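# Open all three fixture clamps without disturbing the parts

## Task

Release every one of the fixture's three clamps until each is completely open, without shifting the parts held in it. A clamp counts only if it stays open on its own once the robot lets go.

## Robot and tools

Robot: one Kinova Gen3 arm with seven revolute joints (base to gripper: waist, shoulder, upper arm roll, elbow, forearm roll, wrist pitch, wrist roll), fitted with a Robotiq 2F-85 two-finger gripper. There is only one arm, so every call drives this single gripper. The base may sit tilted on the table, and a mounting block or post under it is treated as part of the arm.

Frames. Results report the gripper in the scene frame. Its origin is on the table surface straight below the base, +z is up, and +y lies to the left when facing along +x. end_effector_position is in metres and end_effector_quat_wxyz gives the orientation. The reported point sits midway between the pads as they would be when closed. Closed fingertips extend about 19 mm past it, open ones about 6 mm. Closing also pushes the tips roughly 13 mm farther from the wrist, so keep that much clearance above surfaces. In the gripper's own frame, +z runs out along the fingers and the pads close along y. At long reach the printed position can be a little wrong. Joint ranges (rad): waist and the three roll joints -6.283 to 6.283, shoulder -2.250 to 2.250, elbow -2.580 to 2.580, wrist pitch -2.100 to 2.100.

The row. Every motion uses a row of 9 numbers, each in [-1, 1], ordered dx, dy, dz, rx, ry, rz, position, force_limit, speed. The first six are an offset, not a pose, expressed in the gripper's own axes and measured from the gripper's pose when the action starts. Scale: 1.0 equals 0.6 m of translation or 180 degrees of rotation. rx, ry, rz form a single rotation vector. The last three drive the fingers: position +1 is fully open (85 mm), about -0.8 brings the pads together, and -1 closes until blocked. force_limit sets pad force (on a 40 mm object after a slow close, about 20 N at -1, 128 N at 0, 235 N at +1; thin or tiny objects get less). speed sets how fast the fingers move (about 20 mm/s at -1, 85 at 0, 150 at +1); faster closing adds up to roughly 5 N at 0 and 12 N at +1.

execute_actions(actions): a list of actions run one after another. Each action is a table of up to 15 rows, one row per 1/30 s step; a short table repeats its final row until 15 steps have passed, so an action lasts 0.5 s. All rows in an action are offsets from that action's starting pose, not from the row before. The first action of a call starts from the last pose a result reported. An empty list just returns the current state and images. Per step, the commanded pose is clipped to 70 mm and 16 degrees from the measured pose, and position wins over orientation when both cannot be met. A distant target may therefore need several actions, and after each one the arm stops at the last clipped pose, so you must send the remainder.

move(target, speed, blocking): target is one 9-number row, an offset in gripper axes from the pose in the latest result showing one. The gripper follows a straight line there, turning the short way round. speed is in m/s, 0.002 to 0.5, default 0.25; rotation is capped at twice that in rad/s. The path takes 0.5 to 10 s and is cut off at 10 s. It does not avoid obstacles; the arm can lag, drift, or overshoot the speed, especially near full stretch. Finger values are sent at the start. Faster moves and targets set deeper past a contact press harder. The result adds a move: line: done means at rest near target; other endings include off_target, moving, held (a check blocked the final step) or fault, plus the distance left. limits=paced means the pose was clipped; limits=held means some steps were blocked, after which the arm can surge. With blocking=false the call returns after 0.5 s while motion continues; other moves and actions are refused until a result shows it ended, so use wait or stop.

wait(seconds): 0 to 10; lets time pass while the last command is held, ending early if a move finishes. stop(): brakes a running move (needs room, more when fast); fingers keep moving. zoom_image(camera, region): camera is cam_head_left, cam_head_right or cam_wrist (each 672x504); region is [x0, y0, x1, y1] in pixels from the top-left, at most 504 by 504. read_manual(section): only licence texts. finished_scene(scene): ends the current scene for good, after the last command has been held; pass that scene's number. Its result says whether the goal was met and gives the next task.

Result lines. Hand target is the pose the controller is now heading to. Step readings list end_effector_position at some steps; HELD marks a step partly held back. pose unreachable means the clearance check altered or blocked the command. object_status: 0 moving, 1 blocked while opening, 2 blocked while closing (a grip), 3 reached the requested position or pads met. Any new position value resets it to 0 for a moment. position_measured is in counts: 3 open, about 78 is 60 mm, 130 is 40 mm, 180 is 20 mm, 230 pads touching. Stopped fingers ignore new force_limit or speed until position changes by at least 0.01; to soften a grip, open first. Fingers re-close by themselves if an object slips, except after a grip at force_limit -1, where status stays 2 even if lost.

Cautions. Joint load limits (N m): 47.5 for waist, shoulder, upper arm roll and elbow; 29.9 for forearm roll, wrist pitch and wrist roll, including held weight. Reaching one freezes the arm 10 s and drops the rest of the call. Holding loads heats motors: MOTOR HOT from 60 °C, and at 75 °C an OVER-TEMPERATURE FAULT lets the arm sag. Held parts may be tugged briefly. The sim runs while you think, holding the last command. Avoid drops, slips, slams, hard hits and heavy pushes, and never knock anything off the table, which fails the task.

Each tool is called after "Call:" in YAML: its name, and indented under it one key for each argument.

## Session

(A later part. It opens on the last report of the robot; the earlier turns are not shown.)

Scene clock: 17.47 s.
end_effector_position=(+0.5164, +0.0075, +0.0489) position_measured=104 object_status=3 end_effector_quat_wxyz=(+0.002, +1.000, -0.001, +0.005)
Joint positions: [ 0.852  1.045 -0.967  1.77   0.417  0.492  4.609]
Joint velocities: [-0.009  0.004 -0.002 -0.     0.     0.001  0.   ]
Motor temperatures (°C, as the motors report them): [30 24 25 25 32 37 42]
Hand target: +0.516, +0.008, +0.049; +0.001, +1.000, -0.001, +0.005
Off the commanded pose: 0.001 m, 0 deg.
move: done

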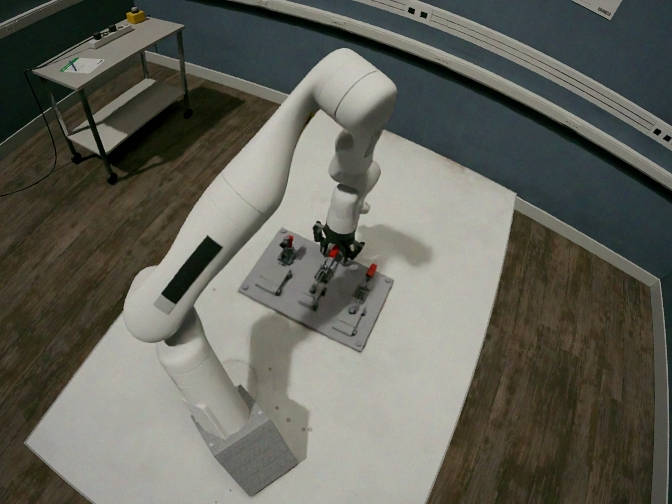

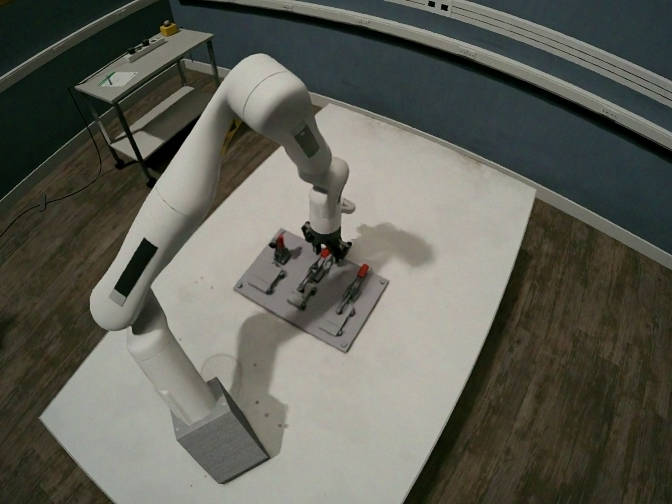

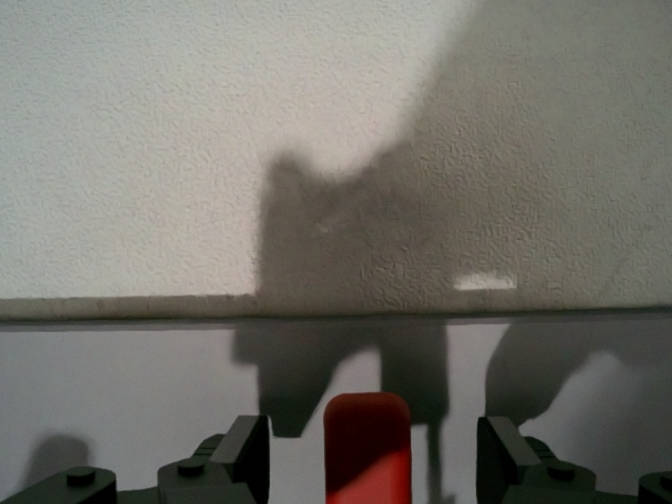

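Call:
move:
  target: [0.003,-0.002,0,0,0,0,0.2,-0.5,1]
  speed: 0.05

Call:
move:
  target: [0,0,0,0,0,0,-1,-0.5,0]

Call:
move:
  target: [-0.019,0,-0.038,0,0.167,0,-1,-0.5,0]
  speed: 0.1

Call:
move:
  target: [0,0,0,0,0,0,0.2,-0.5,0.5]

Call:
move:
  target: [0.059,0,0.0315,0,-0.165,0,0.2,-0.5,0.5]
  speed: 0.2

Call:
move:
  target: [0,0,0,0,0,0,-1,-0.5,1]

Call:
move:
  target: [-0.094,0,-0.012,0,0,0,-1,-0.5,1]
  speed: 0.04

Scene clock: 18.43 s.
end_effector_position=(+0.5182, +0.0087, +0.0489) position_measured=104 object_status=3 end_effector_quat_wxyz=(+0.002, +1.000, -0.001, +0.005)
Joint positions: [ 0.848  1.044 -0.967  1.765  0.416  0.495  4.607]
Joint velocities: [ 0.    -0.     0.     0.    -0.     0.    -0.001]
Motor temperatures (°C, as the motors report them): [30 24 25 25 32 37 42]
Hand target: +0.518, +0.009, +0.049; +0.002, +1.000, -0.001, +0.005
Off the commanded pose: 0.000 m, 0 deg.
move: done

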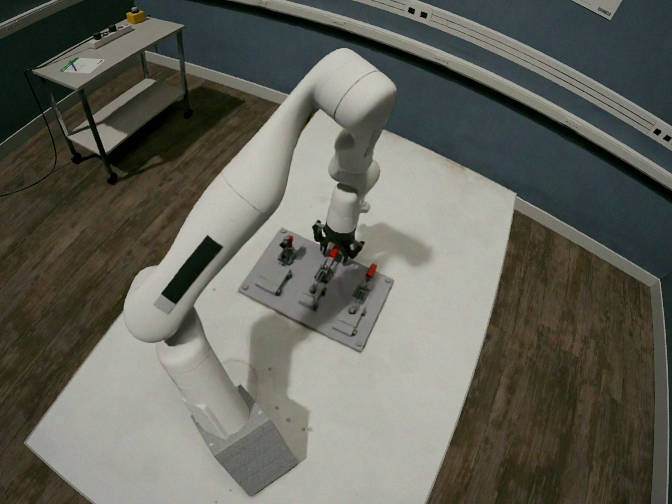

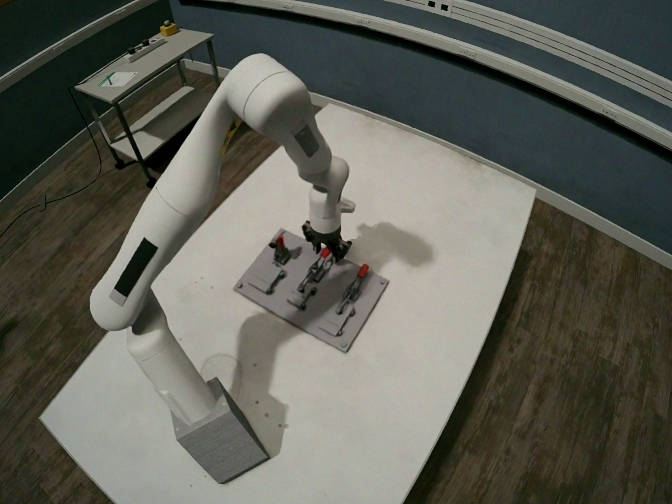

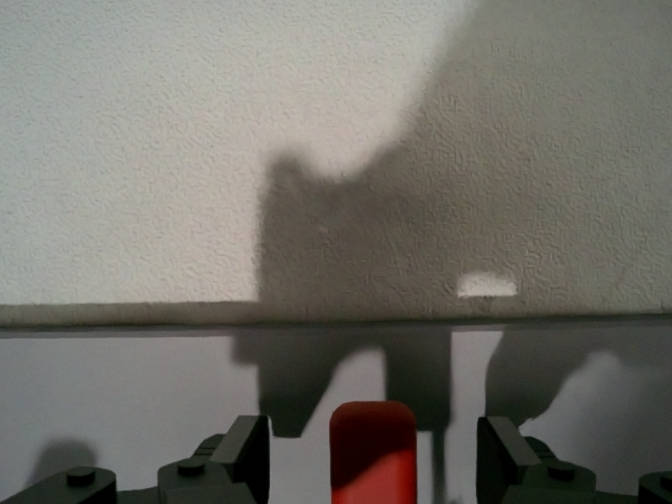

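Scene clock: 19.07 s.
end_effector_position=(+0.5182, +0.0086, +0.0490) position_measured=188 object_status=2 end_effector_quat_wxyz=(+0.002, +1.000, -0.000, +0.005)
Joint positions: [ 0.848  1.044 -0.967  1.765  0.416  0.496  4.608]
Joint velocities: [-0.    -0.    -0.     0.     0.    -0.    -0.001]
Motor temperatures (°C, as the motors report them): [30 24 25 25 32 37 42]
Hand target: +0.518, +0.009, +0.049; +0.002, +1.000, -0.001, +0.005
Off the commanded pose: 0.000 m, 0 deg.
move: done

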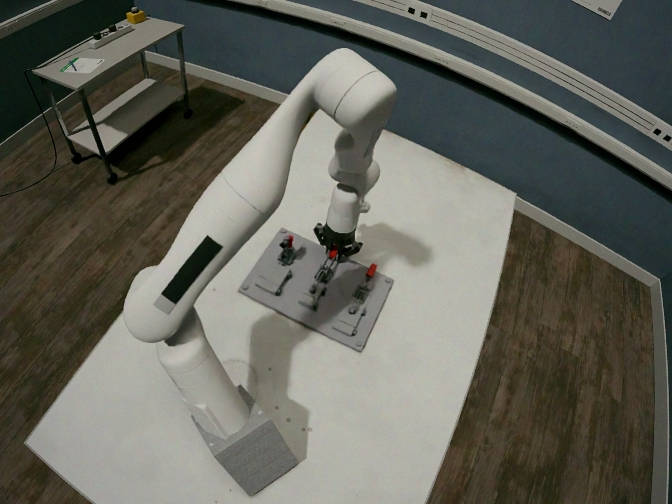

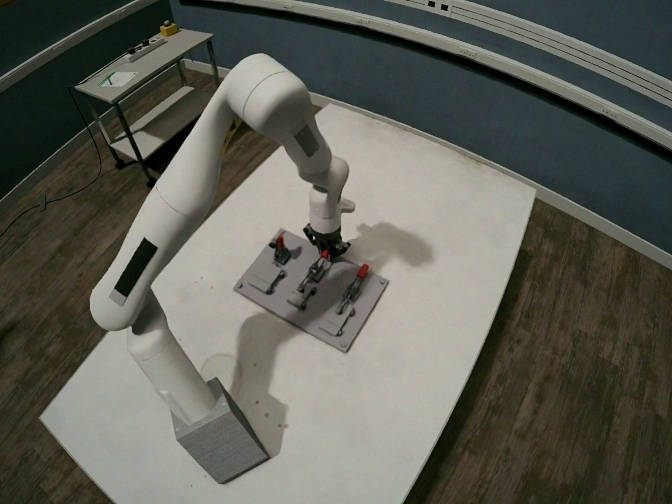

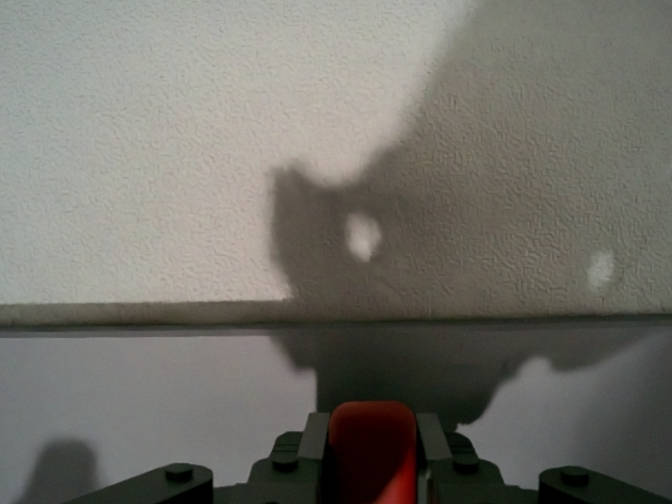

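Scene clock: 21.93 s.
end_effector_position=(+0.5086, +0.0082, +0.0722) position_measured=188 object_status=2 end_effector_quat_wxyz=(+0.002, +0.964, +0.000, +0.266)
Joint positions: [ 0.848  0.981 -0.716  2.284  0.418 -0.567  4.675]
Joint velocities: [-0.     0.001  0.001  0.001 -0.001 -0.004 -0.001]
Motor temperatures (°C, as the motors report them): [30 24 25 25 32 37 42]
Hand target: +0.507, +0.008, +0.072; +0.002, +0.964, -0.000, +0.264
Off the commanded pose: 0.002 m, 0 deg.
move: done

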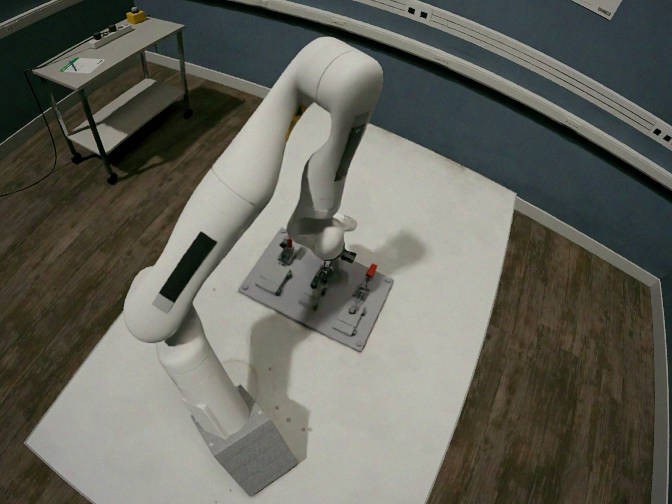

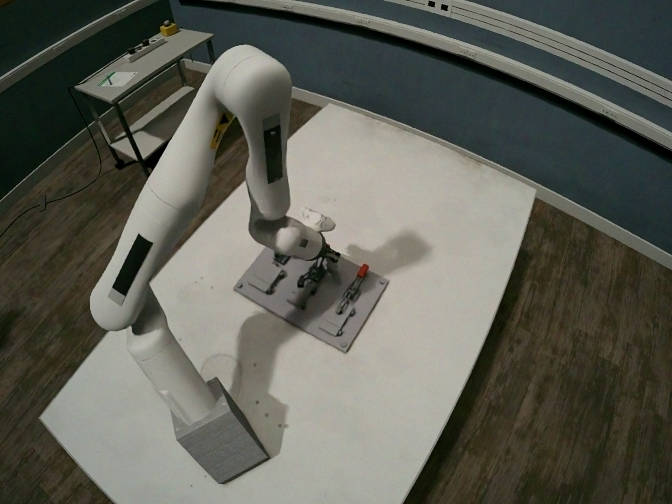

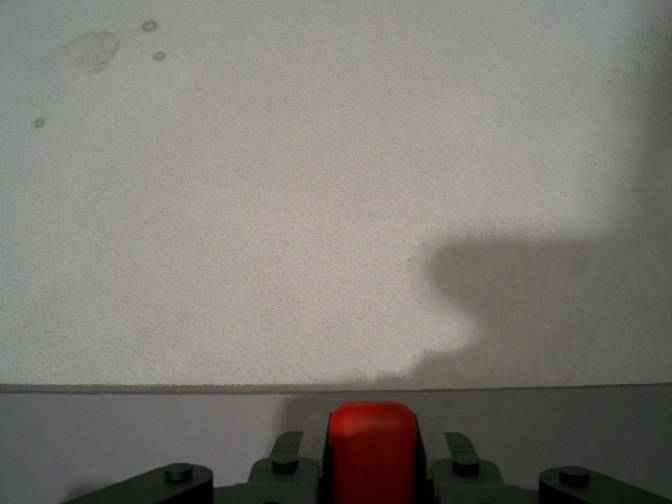

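Scene clock: 22.60 s.
end_effector_position=(+0.5086, +0.0082, +0.0722) position_measured=104 object_status=0 end_effector_quat_wxyz=(+0.002, +0.964, +0.000, +0.266)
Joint positions: [ 0.848  0.981 -0.716  2.284  0.418 -0.567  4.675]
Joint velocities: [0.    0.001 0.    0.    0.    0.    0.   ]
Motor temperatures (°C, as the motors report them): [30 24 25 25 32 37 42]
Hand target: +0.509, +0.008, +0.072; +0.002, +0.964, +0.000, +0.266
Off the commanded pose: 0.000 m, 0 deg.
move: done

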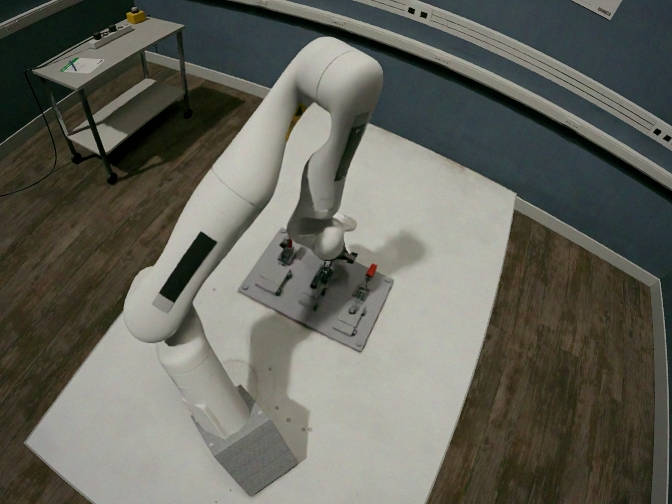

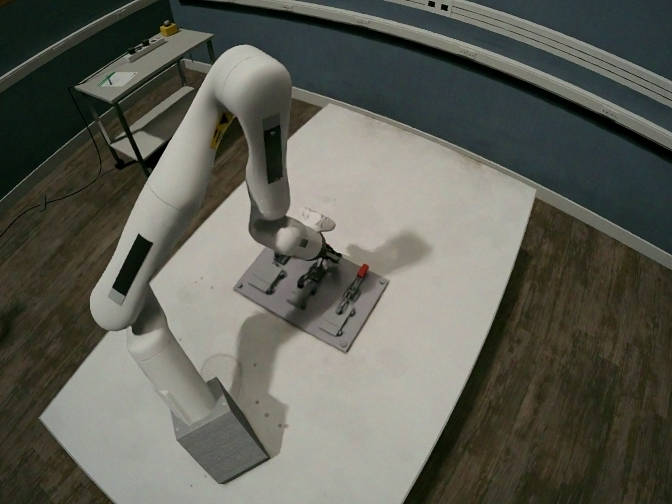

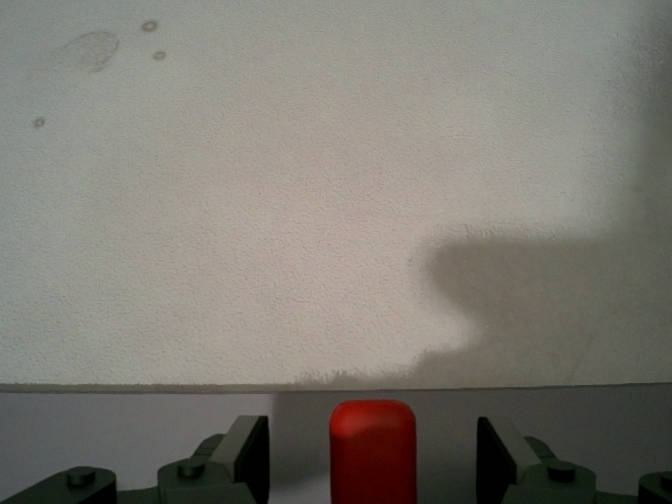

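Scene clock: 24.27 s.
end_effector_position=(+0.5487, +0.0082, +0.0745) position_measured=104 object_status=3 end_effector_quat_wxyz=(+0.003, +1.000, +0.000, +0.011)
Joint positions: [ 0.871  1.041 -1.027  1.669  0.42   0.609  4.607]
Joint velocities: [-0.007  0.006 -0.    -0.003 -0.     0.001  0.001]
Motor temperatures (°C, as the motors report them): [30 24 25 25 32 37 42]
Hand target: +0.549, +0.008, +0.074; +0.002, +1.000, +0.000, +0.010
Off the commanded pose: 0.000 m, 0 deg.
move: done

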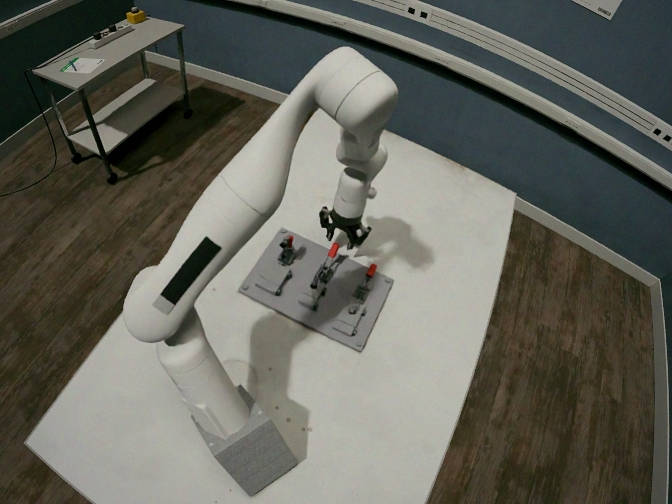

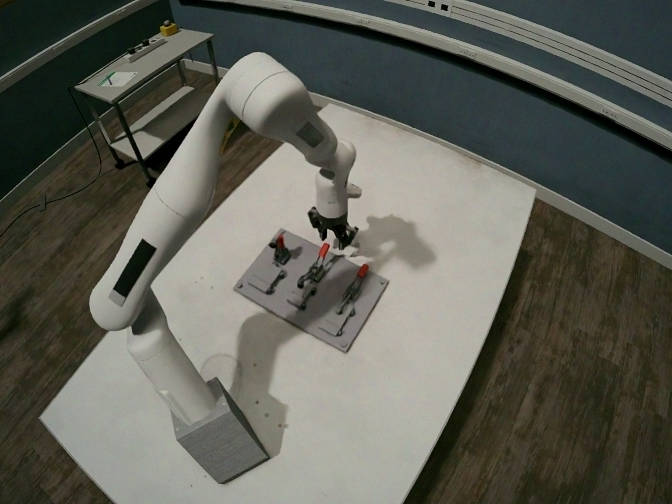

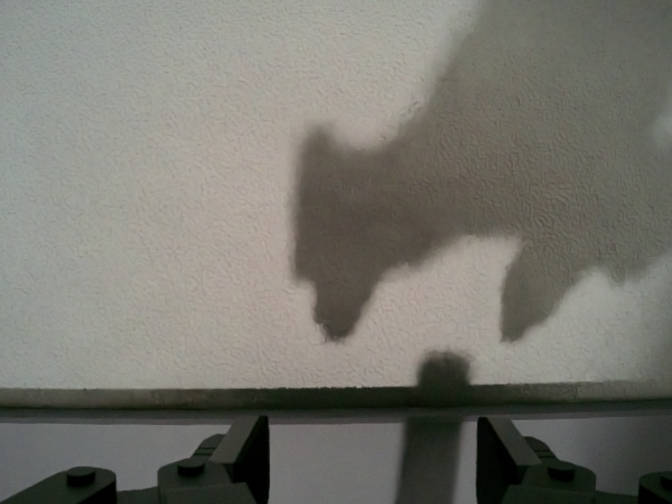

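Scene clock: 24.87 s.
end_effector_position=(+0.5487, +0.0082, +0.0745) position_measured=231 object_status=3 end_effector_quat_wxyz=(+0.003, +1.000, +0.000, +0.011)
Joint positions: [ 0.871  1.041 -1.027  1.669  0.42   0.609  4.607]
Joint velocities: [-0. -0.  0.  0. -0. -0. -0.]
Motor temperatures (°C, as the motors report them): [30 24 25 25 32 37 42]
Hand target: +0.549, +0.008, +0.074; +0.003, +1.000, +0.000, +0.011
Off the commanded pose: 0.000 m, 0 deg.
move: done

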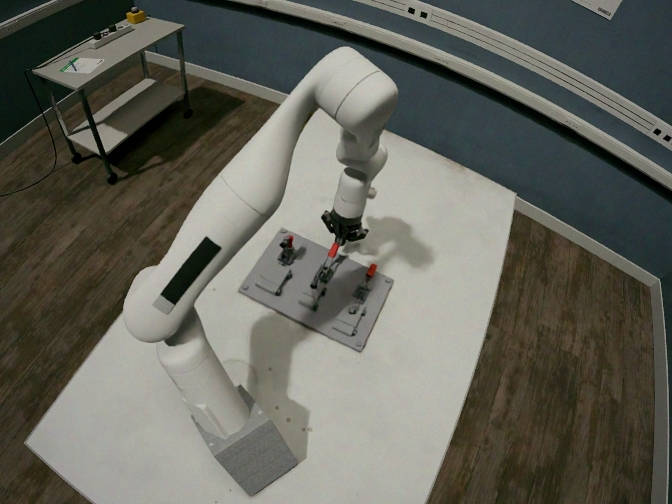

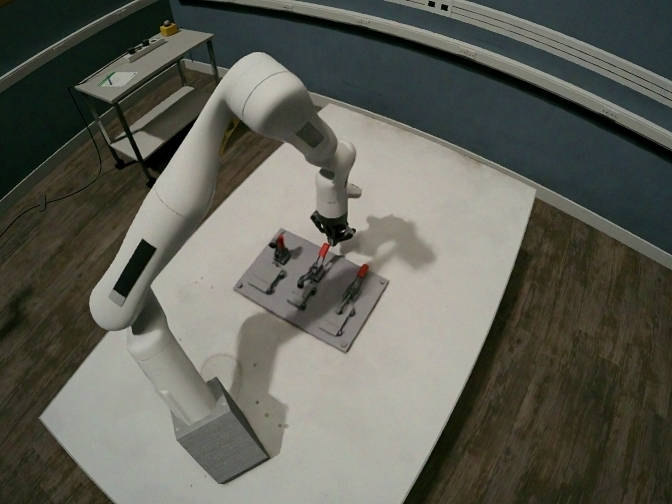

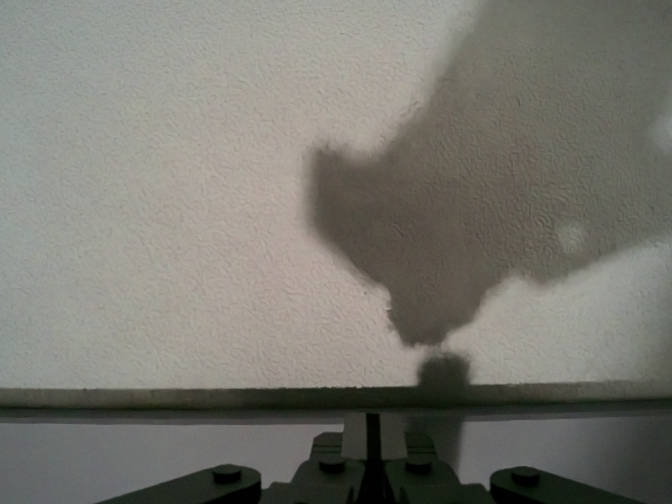

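Scene clock: 26.57 s.
end_effector_position=(+0.4925, +0.0081, +0.0804) position_measured=231 object_status=3 end_effector_quat_wxyz=(+0.003, +1.000, +0.000, +0.011)
Joint positions: [ 0.954  0.996 -1.025  1.863  0.435  0.489  4.597]
Joint velocities: [ 0.001 -0.001 -0.     0.001 -0.    -0.     0.003]
Motor temperatures (°C, as the motors report them): [30 24 25 25 32 37 42]
Hand target: +0.492, +0.008, +0.080; +0.003, +1.000, +0.000, +0.010
Off the commanded pose: 0.000 m, 0 deg.
move: done

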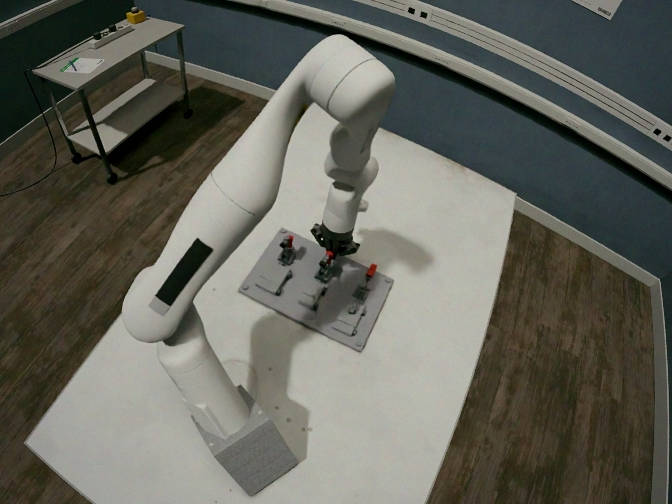

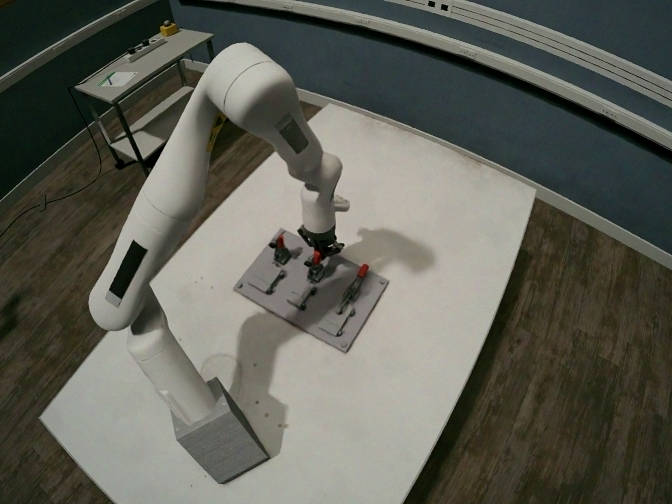

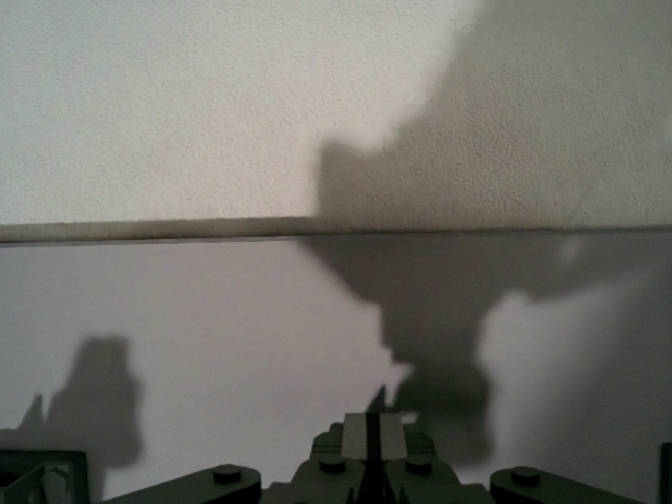

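Call:
move:
  target: [-0.014,0,0,0,0,0,-1,-0.5,1]
  speed: 0.02

Scene clock: 27.33 s.
end_effector_position=(+0.4887, +0.0082, +0.0814) position_measured=231 object_status=3 end_effector_quat_wxyz=(+0.003, +1.000, +0.001, +0.016)
Joint positions: [ 0.963  0.989 -1.024  1.886  0.439  0.465  4.595]
Joint velocities: [ 0.    -0.002 -0.     0.001 -0.001 -0.001  0.003]
Motor temperatures (°C, as the motors report them): [30 24 25 25 32 37 42]
Hand target: +0.484, +0.008, +0.080; +0.003, +1.000, +0.000, +0.011
Off the commanded pose: 0.005 m, 1 deg.
move: off_target

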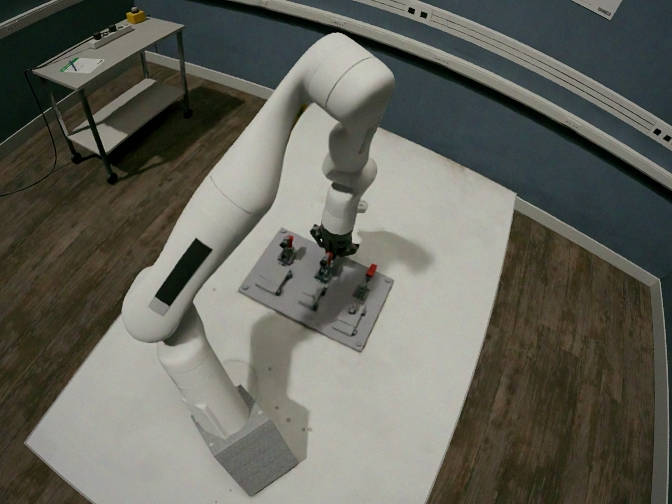

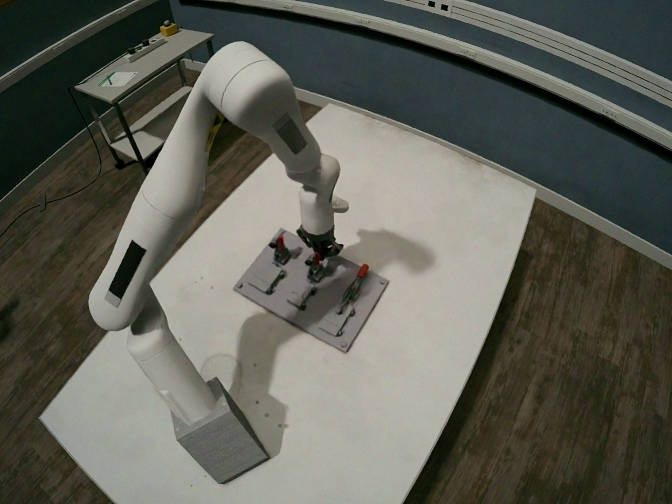

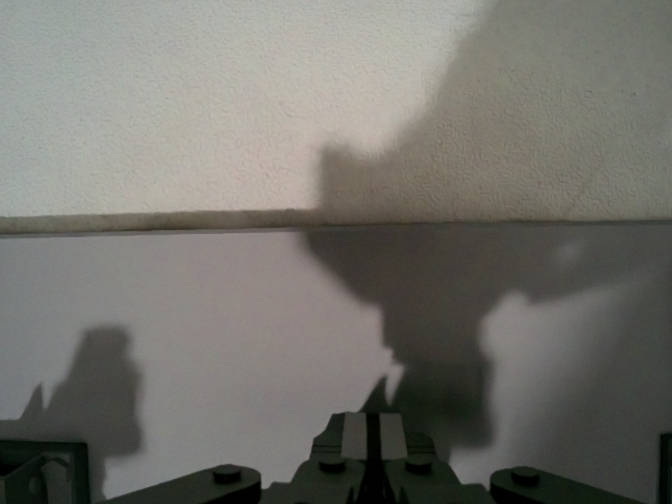

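Call:
move:
  target: [0.045,0,-0.04,0,-0.007,0,-1,-0.5,1]
  speed: 0.2

Call:
move:
  target: [0.008,0.183,0.008,0,0,0,0.2,-0.5,1]
  speed: 0.25

Scene clock: 28.10 s.
end_effector_position=(+0.5149, +0.0084, +0.1062) position_measured=231 object_status=3 end_effector_quat_wxyz=(+0.003, +1.000, +0.001, +0.005)
Joint positions: [ 0.972  0.983 -1.073  1.769  0.401  0.62   4.625]
Joint velocities: [ 0.     0.001  0.001 -0.001  0.     0.001  0.001]
Motor temperatures (°C, as the motors report them): [30 24 25 25 32 37 42]
Hand target: +0.515, +0.008, +0.106; +0.003, +1.000, +0.001, +0.005
Off the commanded pose: 0.000 m, 0 deg.
move: done

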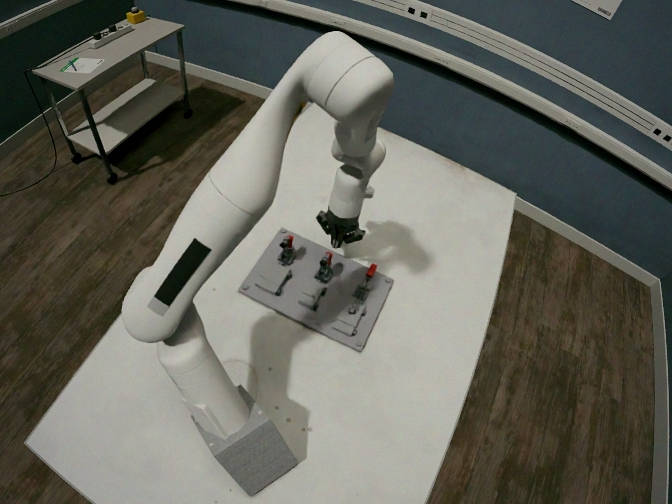

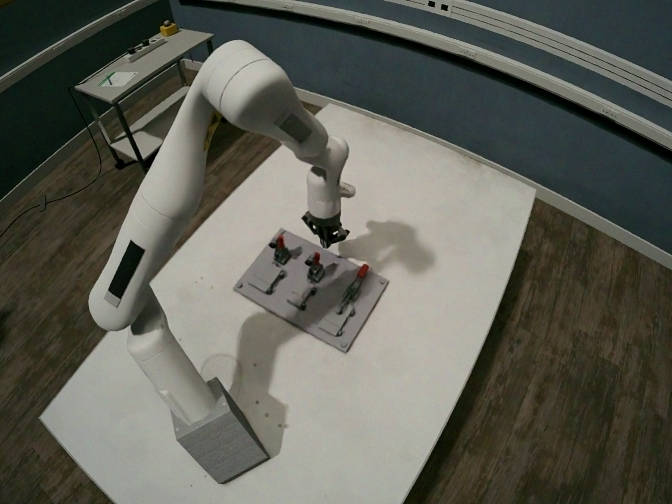

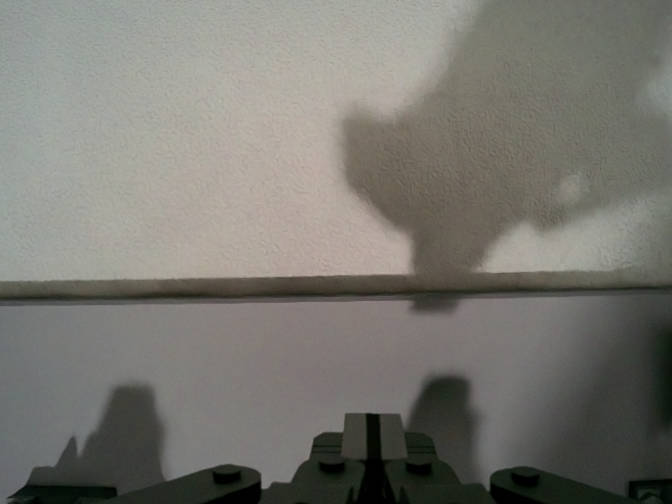

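Scene clock: 28.93 s.
end_effector_position=(+0.5206, -0.1011, +0.1026) position_measured=104 object_status=3 end_effector_quat_wxyz=(+0.003, +1.000, +0.001, +0.005)
Joint positions: [ 1.061  1.159 -1.033  1.591  0.45   0.739  4.817]
Joint velocities: [-0.     0.01   0.003 -0.001 -0.004 -0.001  0.002]
Motor temperatures (°C, as the motors report them): [30 24 25 25 32 37 42]
Hand target: +0.520, -0.101, +0.102; +0.003, +1.000, +0.001, +0.005
Off the commanded pose: 0.001 m, 0 deg.
move: done

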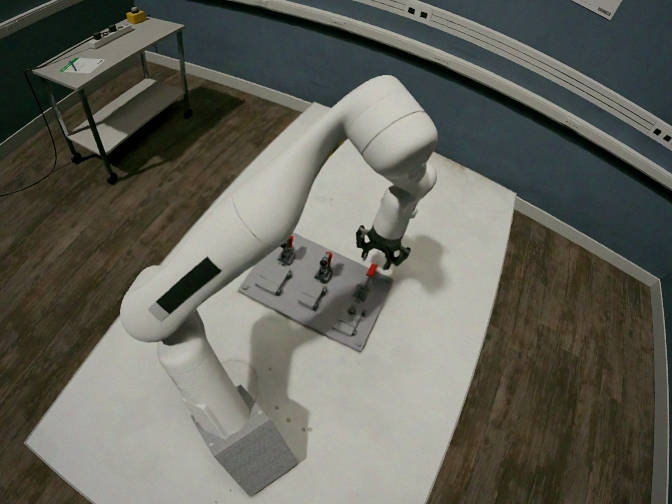

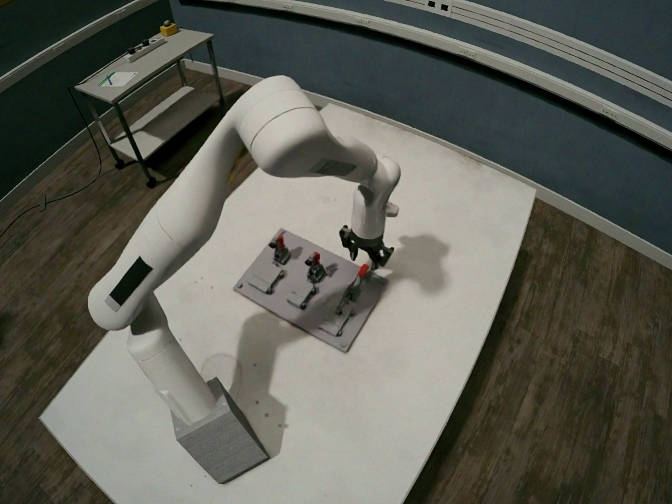

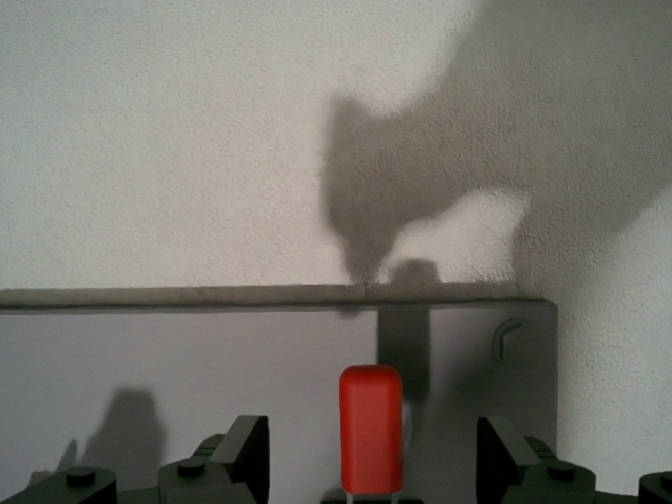

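Call:
move:
  target: [-0.007,-0.001,0.089,0,0,0,0.2,-0.5,1]
  speed: 0.12

Scene clock: 29.77 s.
end_effector_position=(+0.5172, -0.1011, +0.0496) position_measured=104 object_status=3 end_effector_quat_wxyz=(+0.003, +1.000, +0.001, +0.005)
Joint positions: [ 0.986  1.221 -0.973  1.609  0.494  0.626  4.782]
Joint velocities: [-0.006  0.003 -0.001 -0.     0.    -0.    -0.   ]
Motor temperatures (°C, as the motors report them): [30 24 25 25 32 37 42]
Hand target: +0.517, -0.101, +0.049; +0.003, +1.000, +0.001, +0.005
Off the commanded pose: 0.001 m, 0 deg.
move: done

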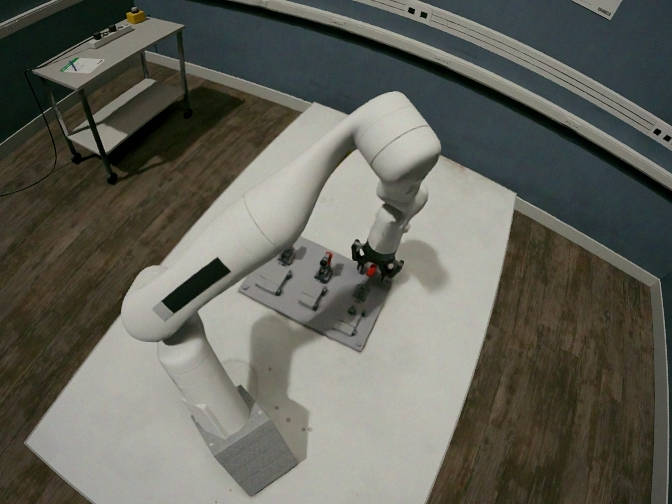

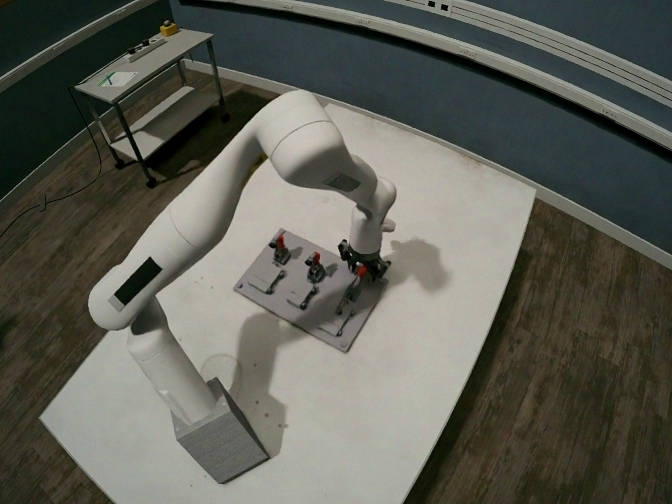

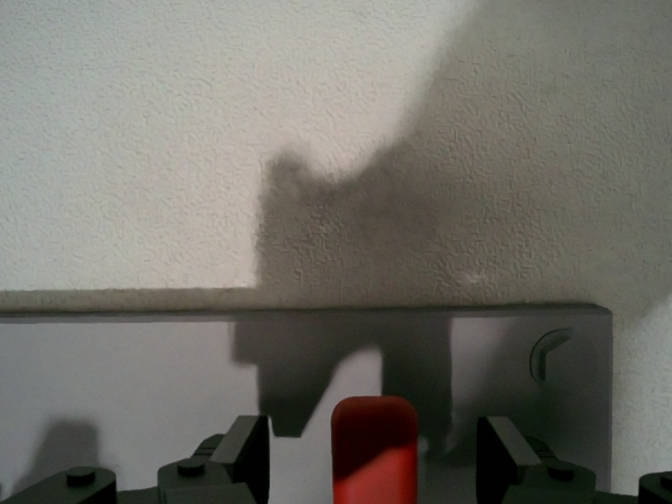

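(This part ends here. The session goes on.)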